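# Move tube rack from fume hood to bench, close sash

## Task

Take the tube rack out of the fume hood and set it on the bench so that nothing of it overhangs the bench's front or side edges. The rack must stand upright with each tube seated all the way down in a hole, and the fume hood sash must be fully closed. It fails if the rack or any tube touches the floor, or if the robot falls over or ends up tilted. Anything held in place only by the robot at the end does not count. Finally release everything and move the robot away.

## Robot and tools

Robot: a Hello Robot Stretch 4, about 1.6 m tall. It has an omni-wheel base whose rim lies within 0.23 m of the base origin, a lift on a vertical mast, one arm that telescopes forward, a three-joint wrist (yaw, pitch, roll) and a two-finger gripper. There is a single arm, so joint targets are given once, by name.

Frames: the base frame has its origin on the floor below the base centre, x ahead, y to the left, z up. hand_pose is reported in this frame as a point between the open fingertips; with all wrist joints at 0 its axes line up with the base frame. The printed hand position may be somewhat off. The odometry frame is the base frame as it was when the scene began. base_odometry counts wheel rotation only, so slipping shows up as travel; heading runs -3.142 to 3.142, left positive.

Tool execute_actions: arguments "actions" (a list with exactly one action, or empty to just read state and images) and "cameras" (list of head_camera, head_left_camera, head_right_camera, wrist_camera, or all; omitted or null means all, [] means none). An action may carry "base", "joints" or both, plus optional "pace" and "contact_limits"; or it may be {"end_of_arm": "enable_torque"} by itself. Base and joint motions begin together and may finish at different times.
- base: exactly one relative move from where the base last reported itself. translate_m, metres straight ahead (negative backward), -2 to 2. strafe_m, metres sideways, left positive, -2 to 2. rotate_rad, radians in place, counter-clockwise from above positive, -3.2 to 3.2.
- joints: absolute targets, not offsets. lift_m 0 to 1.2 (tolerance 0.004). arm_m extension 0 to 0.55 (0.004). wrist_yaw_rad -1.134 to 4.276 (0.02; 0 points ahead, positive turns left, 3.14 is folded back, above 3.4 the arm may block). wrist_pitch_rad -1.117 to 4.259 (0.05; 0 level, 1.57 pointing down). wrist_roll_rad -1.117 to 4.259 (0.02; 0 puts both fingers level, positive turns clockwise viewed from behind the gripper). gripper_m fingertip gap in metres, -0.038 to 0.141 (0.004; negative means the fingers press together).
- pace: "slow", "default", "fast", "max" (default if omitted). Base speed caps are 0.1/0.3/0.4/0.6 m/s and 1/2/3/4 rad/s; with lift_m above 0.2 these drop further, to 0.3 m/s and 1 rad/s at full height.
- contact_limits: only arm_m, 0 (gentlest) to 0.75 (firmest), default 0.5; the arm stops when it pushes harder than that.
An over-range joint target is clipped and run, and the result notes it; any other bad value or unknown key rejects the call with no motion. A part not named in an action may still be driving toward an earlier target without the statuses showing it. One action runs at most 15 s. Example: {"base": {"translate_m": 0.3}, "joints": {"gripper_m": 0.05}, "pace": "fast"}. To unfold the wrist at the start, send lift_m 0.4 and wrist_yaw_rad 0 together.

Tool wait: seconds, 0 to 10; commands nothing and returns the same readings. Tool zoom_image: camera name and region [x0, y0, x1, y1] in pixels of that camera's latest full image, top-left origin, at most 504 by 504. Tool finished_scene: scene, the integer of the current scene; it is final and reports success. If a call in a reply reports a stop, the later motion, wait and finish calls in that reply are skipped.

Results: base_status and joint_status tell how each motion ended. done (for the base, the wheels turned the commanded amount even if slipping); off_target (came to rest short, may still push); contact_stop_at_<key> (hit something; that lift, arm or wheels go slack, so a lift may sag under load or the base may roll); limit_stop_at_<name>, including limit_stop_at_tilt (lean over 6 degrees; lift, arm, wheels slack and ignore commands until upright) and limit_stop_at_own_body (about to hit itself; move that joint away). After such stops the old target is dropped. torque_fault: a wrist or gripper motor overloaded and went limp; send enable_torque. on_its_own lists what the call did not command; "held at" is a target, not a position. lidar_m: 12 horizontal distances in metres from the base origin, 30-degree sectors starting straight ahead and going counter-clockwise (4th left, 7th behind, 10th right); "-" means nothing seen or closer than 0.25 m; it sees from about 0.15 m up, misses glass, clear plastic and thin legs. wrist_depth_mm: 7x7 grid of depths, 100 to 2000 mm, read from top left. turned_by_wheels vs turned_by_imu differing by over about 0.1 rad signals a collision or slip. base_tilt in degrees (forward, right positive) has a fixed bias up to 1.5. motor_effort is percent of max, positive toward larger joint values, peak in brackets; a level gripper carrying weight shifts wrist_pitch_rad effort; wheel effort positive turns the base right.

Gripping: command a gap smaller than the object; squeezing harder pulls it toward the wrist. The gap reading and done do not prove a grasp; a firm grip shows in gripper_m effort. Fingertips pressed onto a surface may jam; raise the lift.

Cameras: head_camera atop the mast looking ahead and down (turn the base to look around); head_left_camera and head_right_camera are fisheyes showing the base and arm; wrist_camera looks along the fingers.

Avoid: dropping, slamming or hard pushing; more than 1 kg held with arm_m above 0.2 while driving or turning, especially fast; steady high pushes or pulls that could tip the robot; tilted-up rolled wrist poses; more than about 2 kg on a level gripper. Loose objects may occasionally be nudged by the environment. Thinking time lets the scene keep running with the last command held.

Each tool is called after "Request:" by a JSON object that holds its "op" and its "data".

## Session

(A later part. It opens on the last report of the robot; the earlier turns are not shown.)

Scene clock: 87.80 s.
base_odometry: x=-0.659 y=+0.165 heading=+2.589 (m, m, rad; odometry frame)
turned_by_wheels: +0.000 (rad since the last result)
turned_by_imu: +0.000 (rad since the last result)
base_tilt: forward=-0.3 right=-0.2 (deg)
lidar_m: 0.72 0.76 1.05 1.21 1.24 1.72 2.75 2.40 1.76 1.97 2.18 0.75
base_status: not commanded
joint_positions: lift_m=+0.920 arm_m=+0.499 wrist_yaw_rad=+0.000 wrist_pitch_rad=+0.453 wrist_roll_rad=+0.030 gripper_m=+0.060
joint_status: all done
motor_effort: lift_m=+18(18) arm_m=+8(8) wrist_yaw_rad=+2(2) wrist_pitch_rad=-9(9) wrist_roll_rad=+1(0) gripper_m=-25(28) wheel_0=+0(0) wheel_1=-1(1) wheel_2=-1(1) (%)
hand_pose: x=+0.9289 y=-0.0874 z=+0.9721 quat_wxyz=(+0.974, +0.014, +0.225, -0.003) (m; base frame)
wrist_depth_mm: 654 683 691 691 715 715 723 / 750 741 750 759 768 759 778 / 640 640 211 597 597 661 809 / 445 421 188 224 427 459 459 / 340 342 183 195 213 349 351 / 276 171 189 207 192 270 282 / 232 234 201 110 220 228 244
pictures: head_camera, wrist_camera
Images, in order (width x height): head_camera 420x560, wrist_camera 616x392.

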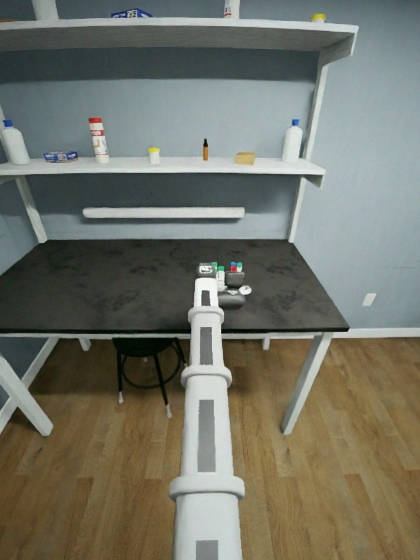

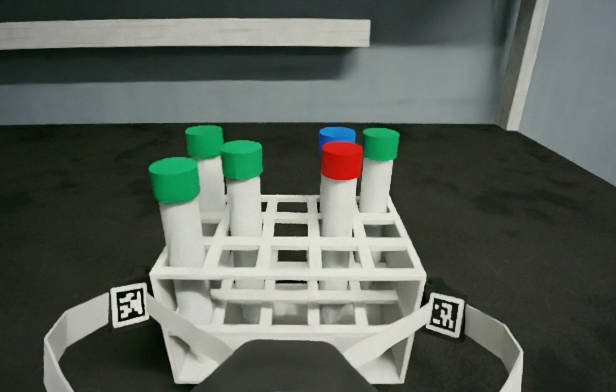

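Request:
{"op": "execute_actions", "data": {"actions": [{"joints":{"lift_m":0.908},"pace":"slow"}], "cameras": []}}

Request:
{"op": "execute_actions", "data": {"actions": [{"joints":{"gripper_m":0.141},"pace":"slow"}], "cameras": []}}

Request:
{"op": "execute_actions", "data": {"actions": [{"base":{"translate_m":-1.1},"joints":{"arm_m":0.0},"pace":"fast"}], "cameras": ["wrist_camera"]}}

Request:
{"op": "execute_actions", "data": {"actions": [{"base":{"rotate_rad":-1.56},"joints":{"lift_m":1.2,"wrist_pitch_rad":0,"gripper_m":0.0}}], "cameras": []}}

Request:
{"op": "execute_actions", "data": {"actions": [{"base":{"translate_m":1.05}}], "cameras": ["wrist_camera","head_camera"]}}

Scene clock: 95.23 s.
base_odometry: x=-0.659 y=+0.165 heading=+2.589 (m, m, rad; odometry frame)
turned_by_wheels: +0.000 (rad since the last result)
turned_by_imu: +0.000 (rad since the last result)
base_tilt: forward=-0.2 right=-0.2 (deg)
lidar_m: 0.72 0.76 1.05 1.19 1.24 1.71 2.76 2.39 1.76 1.97 2.15 0.75
base_status: not commanded
joint_positions: lift_m=+0.908 arm_m=+0.499 wrist_yaw_rad=+0.000 wrist_pitch_rad=+0.453 wrist_roll_rad=+0.030 gripper_m=+0.060
joint_status: all done
motor_effort: lift_m=+18(16) arm_m=+8(8) wrist_yaw_rad=+2(2) wrist_pitch_rad=-9(9) wrist_roll_rad=+0(0) gripper_m=-24(24) wheel_0=+0(0) wheel_1=-1(1) wheel_2=-1(1) (%)
hand_pose: x=+0.9289 y=-0.0874 z=+0.9601 quat_wxyz=(+0.974, +0.014, +0.225, -0.003) (m; base frame)
wrist_depth_mm: 627 640 699 691 715 723 715 / 741 750 750 778 759 750 768 / 609 609 210 564 569 621 798 / 421 399 188 223 407 433 433 / 322 322 183 195 213 329 329 / 258 171 189 207 191 255 266 / 217 220 202 110 210 214 229
pictures: none
No camera images: the call's "cameras" was empty. Leave "cameras" out to get every camera's image.

Scene clock: 99.10 s.
base_odometry: x=-0.659 y=+0.165 heading=+2.589 (m, m, rad; odometry frame)
turned_by_wheels: +0.000 (rad since the last result)
turned_by_imu: +0.000 (rad since the last result)
base_tilt: forward=-0.3 right=-0.2 (deg)
lidar_m: 0.72 0.76 1.04 1.20 1.24 1.71 2.77 2.41 1.77 1.97 2.17 0.75
base_status: not commanded
joint_positions: lift_m=+0.908 arm_m=+0.499 wrist_yaw_rad=+0.000 wrist_pitch_rad=+0.452 wrist_roll_rad=+0.030 gripper_m=+0.141
joint_status: all done
motor_effort: lift_m=+18(18) arm_m=+8(8) wrist_yaw_rad=+3(1) wrist_pitch_rad=-7(9) wrist_roll_rad=+0(0) gripper_m=-1(23) wheel_0=+1(0) wheel_1=-1(1) wheel_2=-1(1) (%)
hand_pose: x=+0.9290 y=-0.0874 z=+0.9604 quat_wxyz=(+0.974, +0.014, +0.224, -0.003) (m; base frame)
wrist_depth_mm: 627 634 640 634 715 715 723 / 741 750 750 750 759 750 759 / 615 615 609 609 615 634 798 / 424 424 202 234 407 433 436 / 320 327 198 219 239 330 330 / 262 244 203 229 205 257 266 / 222 221 223 110 223 224 229
pictures: none
No camera images: the call's "cameras" was empty. Leave "cameras" out to get every camera's image.

Scene clock: 103.43 s.
base_odometry: x=+0.277 y=-0.413 heading=+2.589 (m, m, rad; odometry frame)
turned_by_wheels: +0.000 (rad since the last result)
turned_by_imu: -0.001 (rad since the last result)
base_tilt: forward=-0.3 right=-0.2 (deg)
lidar_m: 1.82 1.73 1.27 1.20 1.23 1.71 1.64 1.71 1.76 1.68 1.76 1.91
base_status: done
joint_positions: lift_m=+0.908 arm_m=+0.002 wrist_yaw_rad=+0.000 wrist_pitch_rad=+0.452 wrist_roll_rad=+0.030 gripper_m=+0.141
joint_status: all done
motor_effort: lift_m=+18(18) arm_m=-8(6) wrist_yaw_rad=+1(2) wrist_pitch_rad=-6(7) wrist_roll_rad=+0(0) gripper_m=-1(0) wheel_0=-1(5) wheel_1=+1(6) wheel_2=-1(9) (%)
hand_pose: x=+0.4320 y=-0.0875 z=+0.9604 quat_wxyz=(+0.974, +0.014, +0.224, -0.003) (m; base frame)
wrist_depth_mm: 1863 - - - - - - / 1661 1618 1537 1576 - - - / 1708 - - - - - - / 1863 - - - - - - / 1756 1808 1863 1863 1863 1808 1863 / 1464 1397 1397 1499 1397 1464 1499 / 1281 1229 1308 110 1308 1281 1281
pictures: wrist_camera
Images, in order (width x height): wrist_camera 616x392.

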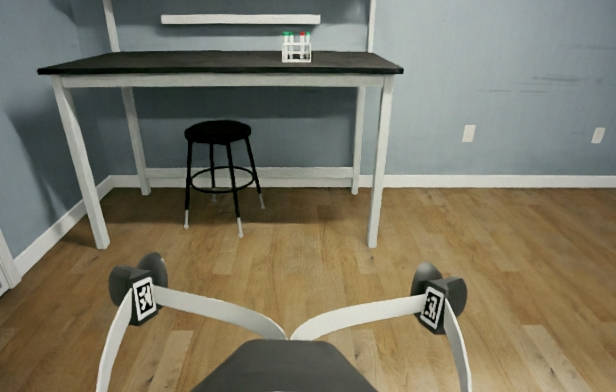

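Scene clock: 105.80 s.
base_odometry: x=+0.277 y=-0.413 heading=+1.029 (m, m, rad; odometry frame)
turned_by_wheels: -1.560 (rad since the last result)
turned_by_imu: -1.574 (rad since the last result)
base_tilt: forward=-0.3 right=-0.1 (deg)
lidar_m: 1.68 1.76 1.91 1.82 1.71 1.28 1.23 1.28 1.70 1.66 1.71 1.75
base_status: done
joint_positions: lift_m=+1.199 arm_m=+0.002 wrist_yaw_rad=+0.000 wrist_pitch_rad=+0.002 wrist_roll_rad=+0.030 gripper_m=+0.000
joint_status: all done
motor_effort: lift_m=+24(26) arm_m=-8(8) wrist_yaw_rad=+2(1) wrist_pitch_rad=-7(12) wrist_roll_rad=+0(0) gripper_m=-7(6) wheel_0=+0(6) wheel_1=+2(6) wheel_2=-1(4) (%)
hand_pose: x=+0.4610 y=-0.0874 z=+1.3768 quat_wxyz=(+1.000, +0.015, +0.001, +0.000) (m; base frame)
wrist_depth_mm: - 1366 1430 1464 1430 1430 - / - 1430 1397 1430 1430 1430 - / - 1537 - - - 1576 - / - 1537 - - - 1618 - / - 1537 - - - 1576 - / - 1464 185 203 1430 1464 - / - 1430 1430 110 1430 1430 -
pictures: none
No camera images: the call's "cameras" was empty. Leave "cameras" out to get every camera's image.

Scene clock: 110.77 s.
base_odometry: x=+0.819 y=+0.487 heading=+1.029 (m, m, rad; odometry frame)
turned_by_wheels: +0.000 (rad since the last result)
turned_by_imu: +0.001 (rad since the last result)
base_tilt: forward=-0.3 right=-0.2 (deg)
lidar_m: 0.63 0.66 2.09 2.08 1.93 2.36 2.29 2.35 1.68 1.68 0.91 0.66
base_status: done
joint_positions: lift_m=+1.199 arm_m=+0.002 wrist_yaw_rad=+0.000 wrist_pitch_rad=+0.002 wrist_roll_rad=+0.030 gripper_m=+0.000
joint_status: not commanded
motor_effort: lift_m=+23(24) arm_m=-8(8) wrist_yaw_rad=+1(1) wrist_pitch_rad=-7(7) wrist_roll_rad=+0(0) gripper_m=-8(7) wheel_0=-1(4) wheel_1=+0(5) wheel_2=+2(9) (%)
hand_pose: x=+0.4610 y=-0.0874 z=+1.3769 quat_wxyz=(+1.000, +0.015, +0.001, +0.000) (m; base frame)
wrist_depth_mm: 778 1042 1025 1025 1025 1025 960 / 778 1008 1008 1042 1042 1042 960 / 798 1042 1042 1042 1042 1042 976 / 759 1025 1042 1042 1025 1042 946 / 707 1025 1042 452 1042 1060 878 / 778 1042 185 202 1025 1042 976 / 778 931 1025 110 917 1060 976
pictures: head_camera, wrist_camera
Images, in order (width x height): head_camera 420x560, wrist_camera 616x392.

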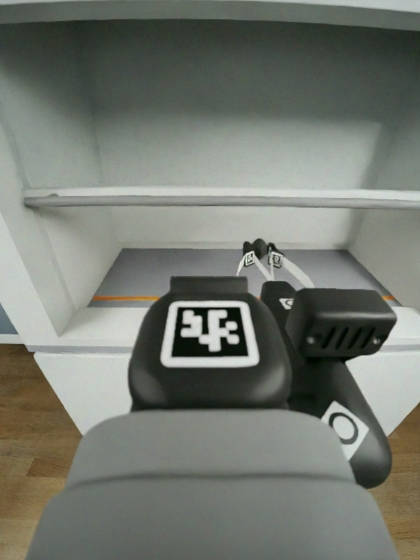

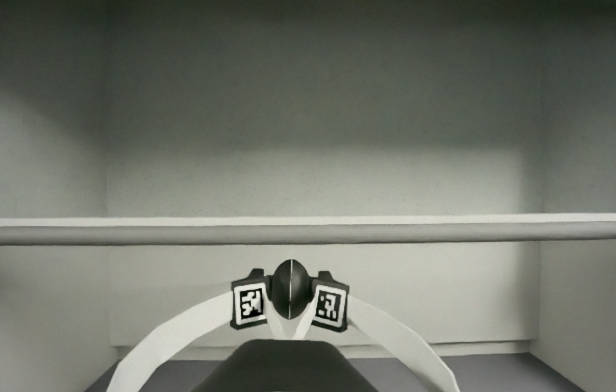

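Request:
{"op": "execute_actions", "data": {"actions": [{"joints":{"wrist_pitch_rad":-0.25,"arm_m":0.2},"pace":"slow","contact_limits":{"arm_m":0.2}}], "cameras": ["wrist_camera","head_right_camera"]}}

Request:
{"op": "execute_actions", "data": {"actions": [{"joints":{"lift_m":1.05},"pace":"slow"}], "cameras": ["wrist_camera","head_camera"]}}

Scene clock: 118.13 s.
base_odometry: x=+0.819 y=+0.487 heading=+1.029 (m, m, rad; odometry frame)
turned_by_wheels: +0.000 (rad since the last result)
turned_by_imu: +0.000 (rad since the last result)
base_tilt: forward=-0.3 right=-0.1 (deg)
lidar_m: 0.61 0.66 2.10 2.05 1.91 2.38 2.28 2.36 1.67 1.67 0.89 0.66
base_status: not commanded
joint_positions: lift_m=+1.199 arm_m=+0.199 wrist_yaw_rad=+0.000 wrist_pitch_rad=-0.248 wrist_roll_rad=+0.030 gripper_m=+0.000
joint_status: all done
motor_effort: lift_m=+23(23) arm_m=+8(10) wrist_yaw_rad=+3(1) wrist_pitch_rad=-7(11) wrist_roll_rad=+0(0) gripper_m=-4(6) wheel_0=-1(1) wheel_1=+0(0) wheel_2=+2(2) (%)
contact_limits: arm_m 0.2
hand_pose: x=+0.6492 y=-0.0874 z=+1.4483 quat_wxyz=(+0.992, +0.015, -0.124, +0.002) (m; base frame)
wrist_depth_mm: 741 1008 1008 1008 1008 1025 904 / 798 976 946 976 960 960 946 / 788 917 904 917 917 931 931 / 788 878 891 891 891 904 878 / 768 842 831 842 866 866 854 / 788 831 185 203 831 831 831 / 276 244 257 110 247 255 258
pictures: head_right_camera, wrist_camera
Images, in order (width x height): head_right_camera 420x672, wrist_camera 616x392.

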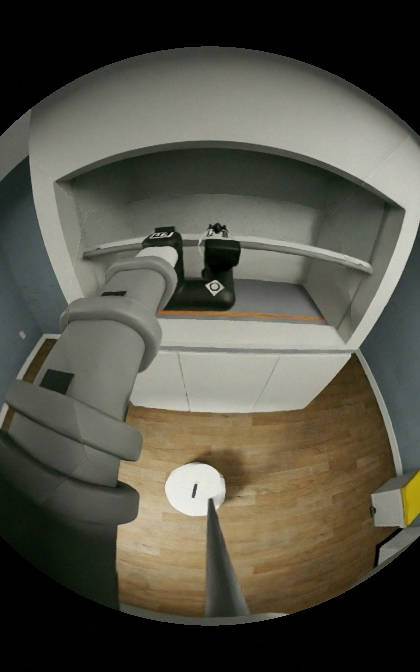

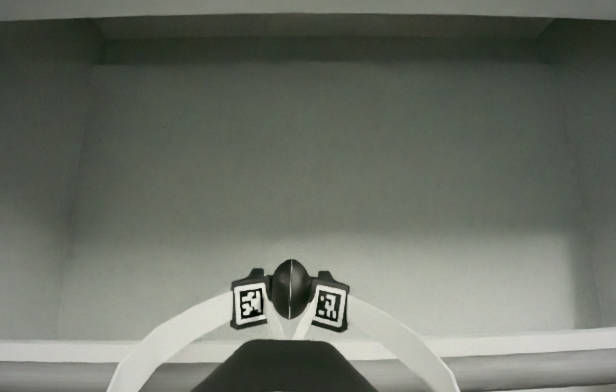

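Scene clock: 120.17 s.
base_odometry: x=+0.819 y=+0.487 heading=+1.029 (m, m, rad; odometry frame)
turned_by_wheels: +0.000 (rad since the last result)
turned_by_imu: +0.000 (rad since the last result)
base_tilt: forward=-0.3 right=-0.2 (deg)
lidar_m: 0.63 0.67 2.09 2.07 1.91 2.37 2.28 2.35 1.69 1.67 0.90 0.66
base_status: not commanded
joint_positions: lift_m=+1.050 arm_m=+0.199 wrist_yaw_rad=+0.000 wrist_pitch_rad=-0.248 wrist_roll_rad=+0.030 gripper_m=+0.000
joint_status: all done
motor_effort: lift_m=+17(21) arm_m=+8(8) wrist_yaw_rad=+1(2) wrist_pitch_rad=-7(7) wrist_roll_rad=+1(1) gripper_m=-6(8) wheel_0=-1(1) wheel_1=+0(0) wheel_2=+2(2) (%)
hand_pose: x=+0.6492 y=-0.0874 z=+1.2992 quat_wxyz=(+0.992, +0.015, -0.124, +0.002) (m; base frame)
wrist_depth_mm: 788 991 991 976 1008 1008 976 / 788 960 931 946 960 960 946 / 788 904 904 931 917 946 917 / 286 325 327 325 330 330 332 / 788 842 866 854 866 854 866 / 778 820 185 202 831 831 842 / 768 778 788 110 798 809 809
pictures: head_camera, wrist_camera
Images, in order (width x height): head_camera 420x560, wrist_camera 616x392.

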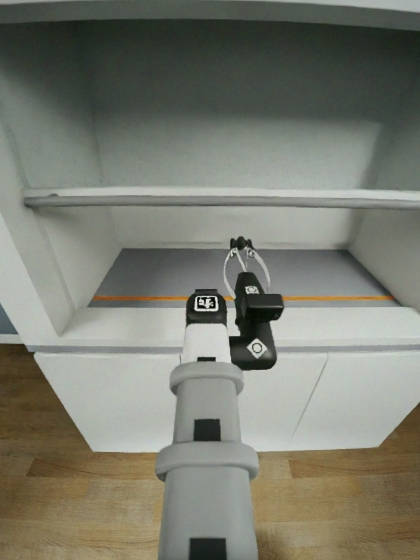

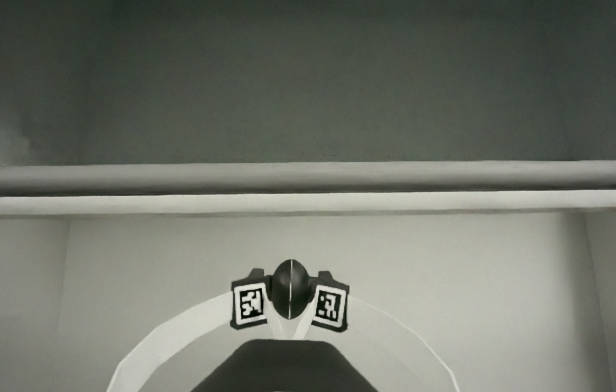

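Missed; need ~6 cm more.

Request:
{"op": "execute_actions", "data": {"actions": [{"joints":{"lift_m":1.2}}], "cameras": []}}

Request:
{"op": "execute_actions", "data": {"actions": [{"joints":{"arm_m":0.262},"contact_limits":{"arm_m":0.2}}], "cameras": []}}

Request:
{"op": "execute_actions", "data": {"actions": [{"joints":{"lift_m":1.0,"wrist_pitch_rad":-0.1},"pace":"slow"}], "cameras": ["wrist_camera","head_camera"]}}

Scene clock: 125.57 s.
base_odometry: x=+0.819 y=+0.487 heading=+1.029 (m, m, rad; odometry frame)
turned_by_wheels: +0.000 (rad since the last result)
turned_by_imu: +0.000 (rad since the last result)
base_tilt: forward=-0.3 right=-0.2 (deg)
lidar_m: 0.62 0.65 2.11 2.06 1.92 2.36 2.29 2.34 1.69 1.68 0.90 0.64
base_status: not commanded
joint_positions: lift_m=+1.199 arm_m=+0.199 wrist_yaw_rad=+0.000 wrist_pitch_rad=-0.248 wrist_roll_rad=+0.030 gripper_m=+0.000
joint_status: all done
motor_effort: lift_m=+24(23) arm_m=+8(8) wrist_yaw_rad=+2(0) wrist_pitch_rad=-7(7) wrist_roll_rad=+0(1) gripper_m=-7(5) wheel_0=-1(1) wheel_1=+0(0) wheel_2=+2(2) (%)
hand_pose: x=+0.6492 y=-0.0874 z=+1.4482 quat_wxyz=(+0.992, +0.015, -0.124, +0.002) (m; base frame)
wrist_depth_mm: 741 991 991 1008 1025 1025 917 / 798 946 946 960 976 976 960 / 798 917 904 931 931 917 931 / 798 878 878 891 878 891 904 / 788 854 842 866 866 854 866 / 788 820 185 202 831 831 831 / 274 244 257 110 248 254 257
pictures: none
No camera images: the call's "cameras" was empty. Leave "cameras" out to get every camera's image.

Scene clock: 126.63 s.
base_odometry: x=+0.819 y=+0.487 heading=+1.029 (m, m, rad; odometry frame)
turned_by_wheels: +0.000 (rad since the last result)
turned_by_imu: +0.000 (rad since the last result)
base_tilt: forward=-0.3 right=-0.2 (deg)
lidar_m: 0.62 0.67 2.09 2.08 1.90 2.37 2.29 2.36 1.66 1.70 0.92 0.66
base_status: not commanded
joint_positions: lift_m=+1.199 arm_m=+0.261 wrist_yaw_rad=+0.000 wrist_pitch_rad=-0.248 wrist_roll_rad=+0.030 gripper_m=+0.000
joint_status: all done
motor_effort: lift_m=+24(24) arm_m=+8(1) wrist_yaw_rad=+4(2) wrist_pitch_rad=-6(7) wrist_roll_rad=+0(0) gripper_m=-6(5) wheel_0=-1(1) wheel_1=+0(0) wheel_2=+2(2) (%)
contact_limits: arm_m 0.2
hand_pose: x=+0.7112 y=-0.0874 z=+1.4483 quat_wxyz=(+0.992, +0.015, -0.124, +0.002) (m; base frame)
wrist_depth_mm: 788 946 976 946 960 976 931 / 778 891 891 891 891 878 891 / 798 831 866 866 866 854 878 / 778 820 831 820 820 831 842 / 788 778 778 798 809 798 809 / 750 759 185 202 778 778 778 / 247 197 240 110 197 242 244
pictures: none
No camera images: the call's "cameras" was empty. Leave "cameras" out to get every camera's image.

Scene clock: 129.00 s.
torque_fault: wrist_pitch_rad switched itself off since the last result.
base_odometry: x=+0.819 y=+0.487 heading=+1.029 (m, m, rad; odometry frame)
turned_by_wheels: +0.000 (rad since the last result)
turned_by_imu: +0.000 (rad since the last result)
base_tilt: forward=-0.3 right=-0.2 (deg)
lidar_m: 0.62 0.65 2.09 2.06 1.93 2.36 2.28 2.36 1.69 1.67 0.90 0.66
base_status: not commanded
joint_positions: lift_m=+1.000 arm_m=+0.261 wrist_yaw_rad=+0.000 wrist_pitch_rad=-0.575 wrist_roll_rad=+0.030 gripper_m=+0.000
joint_status: wrist_pitch_rad torque_fault (moved -0.328 of +0.148); the others done
on_its_own: wrist_pitch_rad is off since a torque_fault, until you send "end_of_arm": "enable_torque" (your -0.100 is given up)
motor_effort: lift_m=+17(20) arm_m=+6(8) wrist_yaw_rad=+5(4) wrist_pitch_rad=+0(100) wrist_roll_rad=+0(4) gripper_m=-4(11) wheel_0=-1(2) wheel_1=-1(1) wheel_2=+1(4) (%)
hand_pose: x=+0.6738 y=-0.0875 z=+1.3355 quat_wxyz=(+0.959, +0.014, -0.284, +0.004) (m; base frame)
wrist_depth_mm: 741 931 946 946 946 946 917 / 798 1060 1098 1118 1078 1118 991 / 778 1042 1098 1078 1078 1098 976 / 788 976 960 976 991 976 946 / 788 866 878 878 891 878 878 / 232 232 185 201 235 240 240 / 480 267 285 110 270 750 759
pictures: head_camera, wrist_camera
Images, in order (width x height): head_camera 420x560, wrist_camera 616x392.

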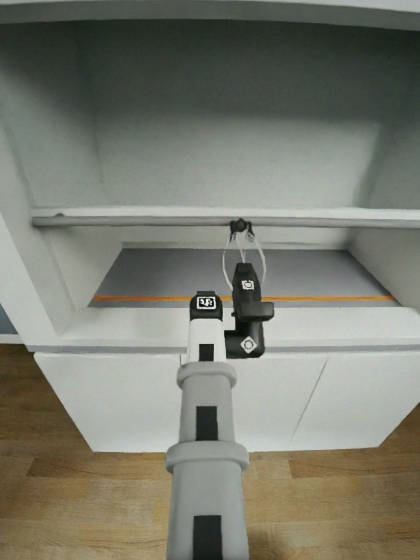

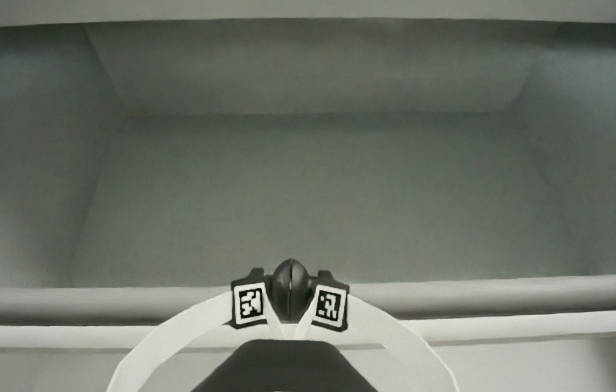

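Request:
{"op": "execute_actions", "data": {"actions": [{"end_of_arm":"enable_torque"}], "cameras": []}}

Request:
{"op": "execute_actions", "data": {"actions": [{"joints":{"lift_m":1.2,"arm_m":0.2}}], "cameras": []}}

Request:
{"op": "execute_actions", "data": {"actions": [{"joints":{"wrist_yaw_rad":1.57,"wrist_pitch_rad":-0.15}}], "cameras": []}}

Request:
{"op": "execute_actions", "data": {"actions": [{"joints":{"arm_m":0.45},"pace":"slow","contact_limits":{"arm_m":0.2}}]}}

Scene clock: 139.50 s.
base_odometry: x=+0.819 y=+0.487 heading=+1.029 (m, m, rad; odometry frame)
turned_by_wheels: +0.000 (rad since the last result)
turned_by_imu: +0.000 (rad since the last result)
base_tilt: forward=-0.3 right=-0.2 (deg)
lidar_m: 0.63 0.65 2.09 2.07 1.91 2.38 2.29 2.33 1.68 1.69 0.91 0.66
base_status: not commanded
joint_positions: lift_m=+1.000 arm_m=+0.261 wrist_yaw_rad=+0.000 wrist_pitch_rad=-0.575 wrist_roll_rad=+0.030 gripper_m=+0.000
joint_status: not commanded
end_of_arm: enable_torque: each motor that was off is on again
on_its_own: wrist_pitch_rad is held at -0.575, not at your -0.100, since a torque_fault
motor_effort: lift_m=+17(17) arm_m=+6(6) wrist_yaw_rad=+3(2) wrist_pitch_rad=+0(0) wrist_roll_rad=+0(1) gripper_m=-6(6) wheel_0=-1(1) wheel_1=-1(1) wheel_2=+2(1) (%)
hand_pose: x=+0.6738 y=-0.0875 z=+1.3355 quat_wxyz=(+0.959, +0.014, -0.284, +0.004) (m; base frame)
wrist_depth_mm: 759 931 946 960 960 946 904 / 798 1042 1098 1098 1138 1118 931 / 798 1042 1078 1078 1098 1078 960 / 788 976 991 976 976 991 960 / 778 891 891 891 878 904 866 / 233 233 185 203 235 239 239 / 480 267 285 110 270 750 750
pictures: none
No camera images: the call's "cameras" was empty. Leave "cameras" out to get every camera's image.

Scene clock: 141.40 s.
base_odometry: x=+0.819 y=+0.487 heading=+1.029 (m, m, rad; odometry frame)
turned_by_wheels: +0.000 (rad since the last result)
turned_by_imu: +0.000 (rad since the last result)
base_tilt: forward=-0.3 right=-0.2 (deg)
lidar_m: 0.63 0.66 2.09 2.04 1.89 2.38 2.28 2.34 1.70 1.69 0.89 0.66
base_status: not commanded
joint_positions: lift_m=+1.199 arm_m=+0.201 wrist_yaw_rad=+0.000 wrist_pitch_rad=-0.574 wrist_roll_rad=+0.030 gripper_m=+0.000
joint_status: all done
on_its_own: wrist_pitch_rad is held at -0.575, not at your -0.100, since a torque_fault
motor_effort: lift_m=+23(25) arm_m=-8(9) wrist_yaw_rad=+1(3) wrist_pitch_rad=-5(5) wrist_roll_rad=+0(0) gripper_m=-5(4) wheel_0=-1(1) wheel_1=-1(1) wheel_2=+1(1) (%)
hand_pose: x=+0.6146 y=-0.0874 z=+1.5341 quat_wxyz=(+0.959, +0.014, -0.283, +0.004) (m; base frame)
wrist_depth_mm: 402 407 410 410 410 410 413 / 357 357 357 357 362 364 364 / 373 377 379 384 389 392 394 / 798 1042 1042 1060 1060 1042 976 / 788 946 946 931 976 946 917 / 788 854 185 202 866 878 878 / 778 778 798 110 778 820 820
pictures: none
No camera images: the call's "cameras" was empty. Leave "cameras" out to get every camera's image.

Scene clock: 142.87 s.
base_odometry: x=+0.819 y=+0.487 heading=+1.029 (m, m, rad; odometry frame)
turned_by_wheels: +0.000 (rad since the last result)
turned_by_imu: +0.000 (rad since the last result)
base_tilt: forward=-0.3 right=-0.2 (deg)
lidar_m: 0.62 0.66 2.10 2.07 1.91 2.37 2.28 2.35 1.70 1.68 0.90 0.65
base_status: not commanded
joint_positions: lift_m=+1.199 arm_m=+0.201 wrist_yaw_rad=+1.570 wrist_pitch_rad=-0.148 wrist_roll_rad=+0.030 gripper_m=+0.000
joint_status: all done
motor_effort: lift_m=+23(23) arm_m=-7(8) wrist_yaw_rad=+5(5) wrist_pitch_rad=-6(4) wrist_roll_rad=+1(0) gripper_m=-3(4) wheel_0=-1(1) wheel_1=-1(1) wheel_2=+1(1) (%)
hand_pose: x=+0.4599 y=+0.2852 z=+1.4201 quat_wxyz=(+0.705, +0.063, -0.042, +0.705) (m; base frame)
wrist_depth_mm: 1618 1618 1661 1661 1537 449 452 / 1983 1863 - - - 442 445 / - - - - - 433 436 / - - - - - 421 427 / - - - - - 413 415 / - - 183 203 - 407 407 / 1708 1863 - 110 - 399 349
pictures: none
No camera images: the call's "cameras" was empty. Leave "cameras" out to get every camera's image.

Scene clock: 146.63 s.
base_odometry: x=+0.819 y=+0.487 heading=+1.029 (m, m, rad; odometry frame)
turned_by_wheels: +0.000 (rad since the last result)
turned_by_imu: +0.000 (rad since the last result)
base_tilt: forward=-0.3 right=-0.2 (deg)
lidar_m: 0.63 0.65 2.09 2.07 1.91 2.36 2.28 2.33 1.69 1.69 0.92 0.66
base_status: not commanded
joint_positions: lift_m=+1.199 arm_m=+0.448 wrist_yaw_rad=+1.572 wrist_pitch_rad=-0.149 wrist_roll_rad=+0.030 gripper_m=+0.000
joint_status: all done
motor_effort: lift_m=+21(23) arm_m=+9(12) wrist_yaw_rad=-3(4) wrist_pitch_rad=-2(6) wrist_roll_rad=+0(0) gripper_m=-6(4) wheel_0=-1(1) wheel_1=-1(1) wheel_2=+1(1) (%)
contact_limits: arm_m 0.2
hand_pose: x=+0.7064 y=+0.2854 z=+1.4207 quat_wxyz=(+0.704, +0.063, -0.042, +0.706) (m; base frame)
wrist_depth_mm: 1661 1618 1576 442 442 449 445 / 1863 1863 - 436 436 436 436 / - - - 427 424 427 427 / - - - 421 415 415 421 / - - - 410 404 407 407 / - - 185 193 394 397 402 / 1921 - - 110 296 389 394
pictures: head_camera, head_left_camera, head_right_camera, wrist_camera
Images, in order (width x height): head_camera 420x560, head_left_camera 420x672, head_right_camera 420x672, wrist_camera 616x392.

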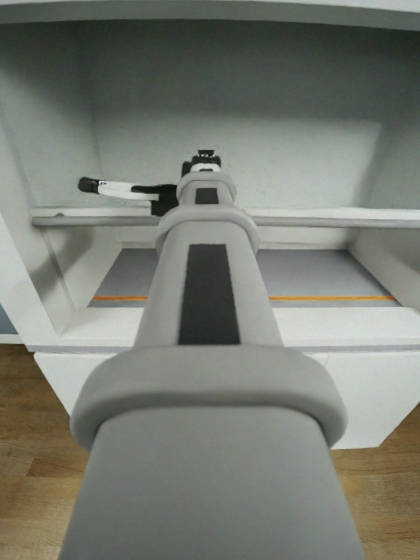

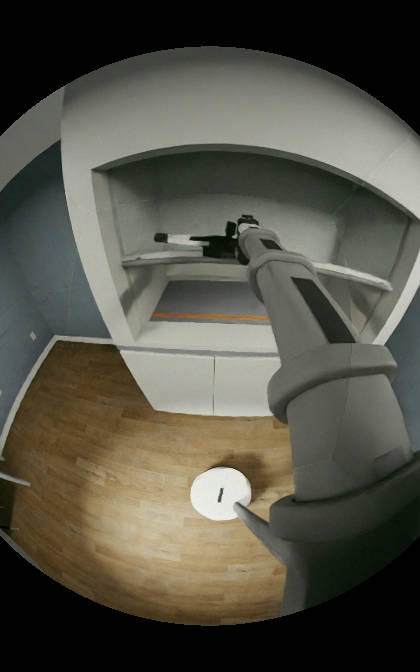

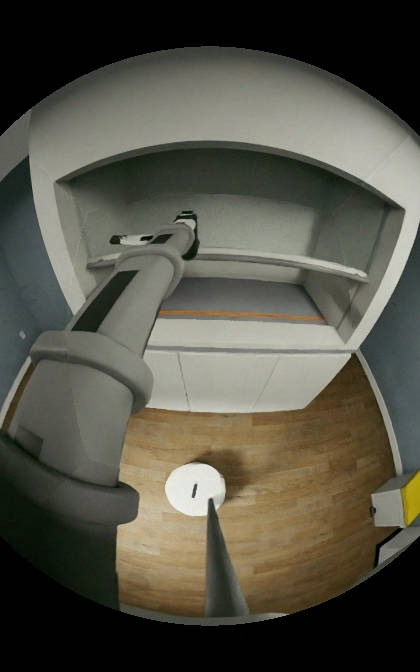

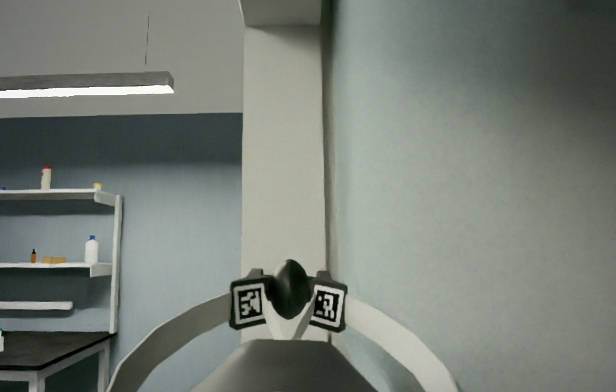

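On top of the bar.

Request:
{"op": "execute_actions", "data": {"actions": [{"joints":{"lift_m":0.9},"pace":"slow"}], "cameras": ["head_camera"]}}

Request:
{"op": "execute_actions", "data": {"actions": [{"joints":{"lift_m":0.865},"pace":"slow"}], "cameras": ["head_camera"]}}

Scene clock: 151.23 s.
base_odometry: x=+0.819 y=+0.487 heading=+1.029 (m, m, rad; odometry frame)
turned_by_wheels: +0.000 (rad since the last result)
turned_by_imu: +0.000 (rad since the last result)
base_tilt: forward=-0.3 right=-0.2 (deg)
lidar_m: 0.63 0.65 2.08 2.06 1.90 2.37 2.28 2.33 1.67 1.66 0.90 0.64
base_status: not commanded
joint_positions: lift_m=+1.179 arm_m=+0.448 wrist_yaw_rad=+1.573 wrist_pitch_rad=-0.147 wrist_roll_rad=+0.030 gripper_m=+0.000
joint_status: lift_m contact_stop (moved -0.020 of -0.299)
on_its_own: lift_m is slack since a contact_stop (your +0.900 is given up)
motor_effort: lift_m=+20(20) arm_m=+8(9) wrist_yaw_rad=-5(7) wrist_pitch_rad=-9(26) wrist_roll_rad=-2(6) gripper_m=-2(5) wheel_0=-1(1) wheel_1=+0(1) wheel_2=-1(1) (%)
hand_pose: x=+0.7063 y=+0.2855 z=+1.3994 quat_wxyz=(+0.704, +0.063, -0.041, +0.707) (m; base frame)
wrist_depth_mm: 1708 1618 1618 449 445 439 442 / 1863 1921 - 436 430 433 436 / - - - 427 421 427 427 / - - - 415 415 415 413 / - - - 407 404 410 404 / - - 185 194 397 399 397 / - - - 110 368 389 392
pictures: head_camera
Images, in order (width x height): head_camera 420x560.

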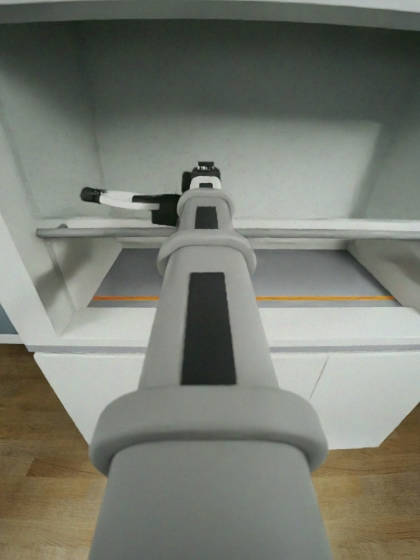

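not run: a stop came earlier in this reply.

Request:
{"op": "execute_actions", "data": {"actions": [{"joints":{"lift_m":0.9,"arm_m":0.44},"pace":"slow"}], "cameras": []}}

Scene clock: 156.20 s.
base_odometry: x=+0.819 y=+0.487 heading=+1.029 (m, m, rad; odometry frame)
turned_by_wheels: +0.000 (rad since the last result)
turned_by_imu: +0.000 (rad since the last result)
base_tilt: forward=-0.3 right=-0.2 (deg)
lidar_m: 0.63 0.66 2.09 2.07 1.92 2.37 2.29 2.35 1.70 1.69 0.90 0.66
base_status: not commanded
joint_positions: lift_m=+1.149 arm_m=+0.442 wrist_yaw_rad=+1.570 wrist_pitch_rad=-0.148 wrist_roll_rad=+0.030 gripper_m=+0.000
joint_status: lift_m contact_stop (moved -0.030 of -0.279); the others done
on_its_own: lift_m is slack since a contact_stop (your +0.900 is given up)
motor_effort: lift_m=+20(20) arm_m=+0(15) wrist_yaw_rad=+5(16) wrist_pitch_rad=-6(35) wrist_roll_rad=+0(7) gripper_m=-3(7) wheel_0=-2(3) wheel_1=-2(2) wheel_2=+2(2) (%)
hand_pose: x=+0.7009 y=+0.2852 z=+1.3695 quat_wxyz=(+0.705, +0.063, -0.042, +0.706) (m; base frame)
wrist_depth_mm: 1661 1661 1708 449 445 442 449 / - - - 436 433 433 439 / - - - 427 427 424 430 / - - - 413 415 413 421 / - - - 407 404 407 410 / - - 185 203 397 397 397 / 1808 - - 110 319 389 392
pictures: none
No camera images: the call's "cameras" was empty. Leave "cameras" out to get every camera's image.

Try short steps.

Request:
{"op": "execute_actions", "data": {"actions": [{"joints":{"lift_m":1.12},"pace":"slow"}], "cameras": []}}

Request:
{"op": "execute_actions", "data": {"actions": [{"joints":{"lift_m":1.09},"pace":"slow"}], "cameras": []}}

Request:
{"op": "execute_actions", "data": {"actions": [{"joints":{"lift_m":1.06},"pace":"slow"}], "cameras": []}}

Request:
{"op": "execute_actions", "data": {"actions": [{"joints":{"lift_m":1.03},"pace":"slow"}], "cameras": []}}

Request:
{"op": "execute_actions", "data": {"actions": [{"joints":{"lift_m":1.0},"pace":"slow"}], "cameras": []}}

Request:
{"op": "execute_actions", "data": {"actions": [{"joints":{"lift_m":0.97},"pace":"slow"}], "cameras": []}}

Request:
{"op": "execute_actions", "data": {"actions": [{"joints":{"lift_m":0.94},"pace":"slow"}], "cameras": []}}

Request:
{"op": "execute_actions", "data": {"actions": [{"joints":{"lift_m":0.91},"pace":"slow"}], "cameras": []}}

Request:
{"op": "execute_actions", "data": {"actions": [{"joints":{"lift_m":0.88},"pace":"slow"}], "cameras": []}}

Request:
{"op": "execute_actions", "data": {"actions": [{"joints":{"lift_m":0.85},"pace":"slow"}], "cameras": ["head_camera"]}}

Scene clock: 165.23 s.
base_odometry: x=+0.819 y=+0.487 heading=+1.029 (m, m, rad; odometry frame)
turned_by_wheels: +0.000 (rad since the last result)
turned_by_imu: +0.000 (rad since the last result)
base_tilt: forward=-0.3 right=-0.1 (deg)
lidar_m: 0.61 0.65 2.09 2.06 1.91 2.35 2.29 2.35 1.69 1.67 0.89 0.66
base_status: not commanded
joint_positions: lift_m=+1.120 arm_m=+0.442 wrist_yaw_rad=+1.570 wrist_pitch_rad=-0.148 wrist_roll_rad=+0.030 gripper_m=+0.000
joint_status: all done
motor_effort: lift_m=+17(20) arm_m=+0(0) wrist_yaw_rad=+2(2) wrist_pitch_rad=-5(19) wrist_roll_rad=-1(1) gripper_m=-7(7) wheel_0=-2(2) wheel_1=-1(1) wheel_2=+1(2) (%)
hand_pose: x=+0.7009 y=+0.2853 z=+1.3411 quat_wxyz=(+0.705, +0.063, -0.042, +0.706) (m; base frame)
wrist_depth_mm: 1661 1756 1756 449 445 445 449 / - - - 439 433 436 439 / - - - 427 424 424 427 / - - - 421 413 418 418 / - - - 413 410 407 413 / - - 185 202 397 397 402 / 1756 - - 110 272 394 392
pictures: none
No camera images: the call's "cameras" was empty. Leave "cameras" out to get every camera's image.

Scene clock: 166.30 s.
base_odometry: x=+0.819 y=+0.487 heading=+1.029 (m, m, rad; odometry frame)
turned_by_wheels: +0.000 (rad since the last result)
turned_by_imu: +0.000 (rad since the last result)
base_tilt: forward=-0.3 right=-0.2 (deg)
lidar_m: 0.63 0.66 2.10 2.07 1.91 2.38 2.28 2.36 1.68 1.69 0.90 0.65
base_status: not commanded
joint_positions: lift_m=+1.090 arm_m=+0.442 wrist_yaw_rad=+1.570 wrist_pitch_rad=-0.148 wrist_roll_rad=+0.030 gripper_m=+0.000
joint_status: all done
motor_effort: lift_m=+17(18) arm_m=+0(0) wrist_yaw_rad=+1(0) wrist_pitch_rad=-6(26) wrist_roll_rad=-2(2) gripper_m=-7(6) wheel_0=-2(2) wheel_1=-1(1) wheel_2=+0(1) (%)
hand_pose: x=+0.7008 y=+0.2853 z=+1.3111 quat_wxyz=(+0.705, +0.063, -0.042, +0.706) (m; base frame)
wrist_depth_mm: 1661 1661 1756 449 442 445 449 / - - - 436 436 436 439 / - - - 427 421 424 427 / - - - 418 415 415 418 / - - - 410 404 413 410 / - - 185 202 397 399 399 / - - - 110 304 389 392
pictures: none
No camera images: the call's "cameras" was empty. Leave "cameras" out to get every camera's image.

Scene clock: 167.37 s.
base_odometry: x=+0.819 y=+0.487 heading=+1.029 (m, m, rad; odometry frame)
turned_by_wheels: +0.000 (rad since the last result)
turned_by_imu: +0.000 (rad since the last result)
base_tilt: forward=-0.3 right=-0.2 (deg)
lidar_m: 0.62 0.67 2.08 2.07 1.91 2.37 2.29 2.33 1.69 1.69 0.91 0.65
base_status: not commanded
joint_positions: lift_m=+1.060 arm_m=+0.442 wrist_yaw_rad=+1.570 wrist_pitch_rad=-0.148 wrist_roll_rad=+0.030 gripper_m=+0.000
joint_status: all done
motor_effort: lift_m=+18(17) arm_m=+0(0) wrist_yaw_rad=+6(1) wrist_pitch_rad=-5(23) wrist_roll_rad=-1(2) gripper_m=-5(6) wheel_0=-2(2) wheel_1=-1(1) wheel_2=+0(0) (%)
hand_pose: x=+0.7008 y=+0.2853 z=+1.2810 quat_wxyz=(+0.705, +0.063, -0.042, +0.706) (m; base frame)
wrist_depth_mm: 1708 1708 1808 445 442 445 442 / - - - 433 433 436 439 / - - - 427 421 427 427 / - - - 418 415 415 421 / - - - 410 404 407 407 / - - 185 203 397 399 399 / - - - 110 296 392 392
pictures: none
No camera images: the call's "cameras" was empty. Leave "cameras" out to get every camera's image.

Scene clock: 168.43 s.
base_odometry: x=+0.819 y=+0.487 heading=+1.029 (m, m, rad; odometry frame)
turned_by_wheels: +0.000 (rad since the last result)
turned_by_imu: +0.000 (rad since the last result)
base_tilt: forward=-0.3 right=-0.2 (deg)
lidar_m: 0.63 0.66 2.10 2.07 1.92 2.37 2.28 2.35 1.68 1.70 0.91 0.67
base_status: not commanded
joint_positions: lift_m=+1.030 arm_m=+0.442 wrist_yaw_rad=+1.570 wrist_pitch_rad=-0.148 wrist_roll_rad=+0.030 gripper_m=+0.000
joint_status: all done
motor_effort: lift_m=+17(18) arm_m=+0(0) wrist_yaw_rad=+2(1) wrist_pitch_rad=-5(25) wrist_roll_rad=-2(2) gripper_m=-3(9) wheel_0=-2(2) wheel_1=-1(1) wheel_2=+0(1) (%)
hand_pose: x=+0.7008 y=+0.2853 z=+1.2510 quat_wxyz=(+0.705, +0.063, -0.042, +0.706) (m; base frame)
wrist_depth_mm: 1618 1661 1863 452 442 445 445 / - - - 436 433 436 439 / - - - 430 424 424 427 / - - - 415 415 415 418 / - - - 407 407 407 410 / - - 185 202 392 394 399 / - - - 110 298 389 392
pictures: none
No camera images: the call's "cameras" was empty. Leave "cameras" out to get every camera's image.

Scene clock: 169.50 s.
base_odometry: x=+0.819 y=+0.487 heading=+1.029 (m, m, rad; odometry frame)
turned_by_wheels: +0.000 (rad since the last result)
turned_by_imu: +0.000 (rad since the last result)
base_tilt: forward=-0.3 right=-0.1 (deg)
lidar_m: 0.64 0.66 2.10 2.07 1.89 2.38 2.28 2.35 1.69 1.68 0.90 0.66
base_status: not commanded
joint_positions: lift_m=+1.000 arm_m=+0.442 wrist_yaw_rad=+1.570 wrist_pitch_rad=-0.148 wrist_roll_rad=+0.030 gripper_m=+0.000
joint_status: all done
motor_effort: lift_m=+18(19) arm_m=+0(0) wrist_yaw_rad=+2(1) wrist_pitch_rad=-6(25) wrist_roll_rad=-2(2) gripper_m=-4(3) wheel_0=-2(2) wheel_1=-1(1) wheel_2=+0(0) (%)
hand_pose: x=+0.7008 y=+0.2853 z=+1.2210 quat_wxyz=(+0.705, +0.063, -0.042, +0.706) (m; base frame)
wrist_depth_mm: 1618 1708 1921 445 442 445 449 / - - - 436 436 433 433 / - - - 427 421 424 427 / - - - 418 413 415 418 / - - - 410 404 407 413 / - - 185 203 397 397 399 / - - - 110 297 389 392
pictures: none
No camera images: the call's "cameras" was empty. Leave "cameras" out to get every camera's image.

Scene clock: 170.57 s.
base_odometry: x=+0.819 y=+0.487 heading=+1.029 (m, m, rad; odometry frame)
turned_by_wheels: +0.000 (rad since the last result)
turned_by_imu: +0.000 (rad since the last result)
base_tilt: forward=-0.3 right=-0.1 (deg)
lidar_m: 0.62 0.65 2.08 2.07 1.91 2.37 2.29 2.34 1.69 1.69 0.89 0.66
base_status: not commanded
joint_positions: lift_m=+0.970 arm_m=+0.442 wrist_yaw_rad=+1.570 wrist_pitch_rad=-0.148 wrist_roll_rad=+0.030 gripper_m=+0.000
joint_status: all done
motor_effort: lift_m=+17(18) arm_m=+0(0) wrist_yaw_rad=+1(1) wrist_pitch_rad=-6(25) wrist_roll_rad=-1(2) gripper_m=-4(6) wheel_0=-2(2) wheel_1=-1(1) wheel_2=+0(0) (%)
hand_pose: x=+0.7008 y=+0.2853 z=+1.1910 quat_wxyz=(+0.705, +0.063, -0.042, +0.706) (m; base frame)
wrist_depth_mm: 1661 1808 - 445 445 449 449 / - - - 436 433 433 439 / - - - 427 421 424 427 / - - - 421 415 415 418 / - - - 410 407 407 410 / - - 185 203 399 399 399 / - - - 110 300 389 394
pictures: none
No camera images: the call's "cameras" was empty. Leave "cameras" out to get every camera's image.

Scene clock: 171.63 s.
base_odometry: x=+0.819 y=+0.487 heading=+1.029 (m, m, rad; odometry frame)
turned_by_wheels: +0.000 (rad since the last result)
turned_by_imu: +0.000 (rad since the last result)
base_tilt: forward=-0.3 right=-0.2 (deg)
lidar_m: 0.62 0.65 2.10 2.06 1.93 2.36 2.29 2.37 1.70 1.67 0.90 0.65
base_status: not commanded
joint_positions: lift_m=+0.940 arm_m=+0.442 wrist_yaw_rad=+1.570 wrist_pitch_rad=-0.148 wrist_roll_rad=+0.030 gripper_m=+0.000
joint_status: all done
motor_effort: lift_m=+18(17) arm_m=+0(0) wrist_yaw_rad=+2(0) wrist_pitch_rad=-6(24) wrist_roll_rad=-2(3) gripper_m=-7(7) wheel_0=-2(2) wheel_1=-1(1) wheel_2=+0(1) (%)
hand_pose: x=+0.7008 y=+0.2853 z=+1.1610 quat_wxyz=(+0.704, +0.063, -0.042, +0.706) (m; base frame)
wrist_depth_mm: - 1808 - 449 449 445 445 / - - - 436 433 439 439 / - - - 427 424 427 430 / - - - 415 415 415 415 / - - - 415 404 410 410 / - - 185 203 399 399 397 / - - - 110 298 387 392
pictures: none
No camera images: the call's "cameras" was empty. Leave "cameras" out to get every camera's image.

Scene clock: 172.70 s.
base_odometry: x=+0.819 y=+0.487 heading=+1.029 (m, m, rad; odometry frame)
turned_by_wheels: +0.000 (rad since the last result)
turned_by_imu: +0.000 (rad since the last result)
base_tilt: forward=-0.3 right=-0.1 (deg)
lidar_m: 0.63 0.64 2.10 2.08 1.91 2.37 2.29 2.35 1.68 1.68 0.91 0.65
base_status: not commanded
joint_positions: lift_m=+0.910 arm_m=+0.442 wrist_yaw_rad=+1.570 wrist_pitch_rad=-0.148 wrist_roll_rad=+0.030 gripper_m=+0.000
joint_status: all done
motor_effort: lift_m=+17(16) arm_m=+0(0) wrist_yaw_rad=+1(1) wrist_pitch_rad=-6(24) wrist_roll_rad=-1(3) gripper_m=-4(4) wheel_0=-2(2) wheel_1=-1(1) wheel_2=+0(1) (%)
hand_pose: x=+0.7008 y=+0.2853 z=+1.1310 quat_wxyz=(+0.704, +0.063, -0.042, +0.706) (m; base frame)
wrist_depth_mm: - - - 445 442 449 445 / - - - 436 433 436 442 / - - - 424 427 427 430 / - - - 421 418 418 415 / - - - 407 404 407 407 / - - 184 202 397 397 399 / - - - 110 298 392 394
pictures: none
No camera images: the call's "cameras" was empty. Leave "cameras" out to get every camera's image.

Scene clock: 173.77 s.
base_odometry: x=+0.819 y=+0.487 heading=+1.029 (m, m, rad; odometry frame)
turned_by_wheels: +0.000 (rad since the last result)
turned_by_imu: +0.000 (rad since the last result)
base_tilt: forward=-0.3 right=-0.2 (deg)
lidar_m: 0.62 0.66 2.08 2.07 1.89 2.39 2.28 2.34 1.68 1.66 0.89 0.65
base_status: not commanded
joint_positions: lift_m=+0.880 arm_m=+0.442 wrist_yaw_rad=+1.570 wrist_pitch_rad=-0.148 wrist_roll_rad=+0.030 gripper_m=+0.000
joint_status: all done
motor_effort: lift_m=+18(18) arm_m=+0(0) wrist_yaw_rad=+1(4) wrist_pitch_rad=-6(24) wrist_roll_rad=-2(4) gripper_m=-6(5) wheel_0=-2(2) wheel_1=-1(1) wheel_2=+0(1) (%)
hand_pose: x=+0.7008 y=+0.2853 z=+1.1010 quat_wxyz=(+0.704, +0.063, -0.042, +0.706) (m; base frame)
wrist_depth_mm: - - - 449 442 442 449 / - - - 436 433 439 439 / - - - 424 421 430 430 / - - - 421 415 415 421 / - - - 407 404 407 410 / - - 185 202 397 397 399 / - - - 110 298 389 392
pictures: none
No camera images: the call's "cameras" was empty. Leave "cameras" out to get every camera's image.

Scene clock: 174.83 s.
base_odometry: x=+0.819 y=+0.487 heading=+1.029 (m, m, rad; odometry frame)
turned_by_wheels: +0.000 (rad since the last result)
turned_by_imu: +0.000 (rad since the last result)
base_tilt: forward=-0.3 right=-0.1 (deg)
lidar_m: 0.64 0.66 2.11 2.06 1.92 2.38 2.28 2.33 1.69 1.68 0.91 0.66
base_status: not commanded
joint_positions: lift_m=+0.851 arm_m=+0.442 wrist_yaw_rad=+1.570 wrist_pitch_rad=-0.152 wrist_roll_rad=+0.030 gripper_m=+0.000
joint_status: all done
motor_effort: lift_m=+11(17) arm_m=+0(0) wrist_yaw_rad=+1(3) wrist_pitch_rad=+6(25) wrist_roll_rad=-1(3) gripper_m=-4(6) wheel_0=-2(2) wheel_1=-1(1) wheel_2=-1(1) (%)
hand_pose: x=+0.7009 y=+0.2851 z=+1.0727 quat_wxyz=(+0.704, +0.064, -0.043, +0.705) (m; base frame)
wrist_depth_mm: - - - 452 445 449 452 / - - - 442 436 442 439 / - - - 427 424 421 433 / - - - 418 418 418 418 / - - - 410 407 407 410 / - - 185 202 399 399 399 / - - - 110 273 392 392
pictures: head_camera
Images, in order (width x height): head_camera 420x560.

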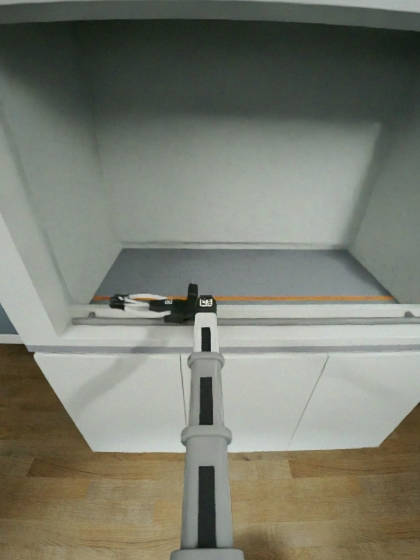

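Bottomed out.

Request:
{"op": "execute_actions", "data": {"actions": [{"joints":{"lift_m":0.88,"arm_m":0.0},"pace":"fast"}], "cameras": []}}

Request:
{"op": "finished_scene", "data": {"scene": 1}}

Scene clock: 179.43 s.
base_odometry: x=+0.819 y=+0.487 heading=+1.029 (m, m, rad; odometry frame)
turned_by_wheels: +0.000 (rad since the last result)
turned_by_imu: +0.000 (rad since the last result)
base_tilt: forward=-0.3 right=-0.1 (deg)
lidar_m: 0.63 0.66 2.10 2.05 1.92 2.37 2.28 2.34 1.69 1.67 0.91 0.66
base_status: not commanded
joint_positions: lift_m=+0.880 arm_m=+0.002 wrist_yaw_rad=+1.570 wrist_pitch_rad=-0.148 wrist_roll_rad=+0.030 gripper_m=+0.000
joint_status: all done
motor_effort: lift_m=+23(23) arm_m=-8(9) wrist_yaw_rad=+3(4) wrist_pitch_rad=-6(6) wrist_roll_rad=+0(0) gripper_m=-8(5) wheel_0=-2(2) wheel_1=-1(1) wheel_2=+1(1) (%)
hand_pose: x=+0.2601 y=+0.2853 z=+1.1005 quat_wxyz=(+0.705, +0.063, -0.042, +0.706) (m; base frame)
wrist_depth_mm: - - - - - - 517 / - - - - - - 521 / - - - - - - 525 / - - - - - - 525 / - - - - - - 525 / - - 185 203 - - 521 / - - - 110 - - 1661
pictures: none
No camera images: the call's "cameras" was empty. Leave "cameras" out to get every camera's image.

The scene is finished: the task was done.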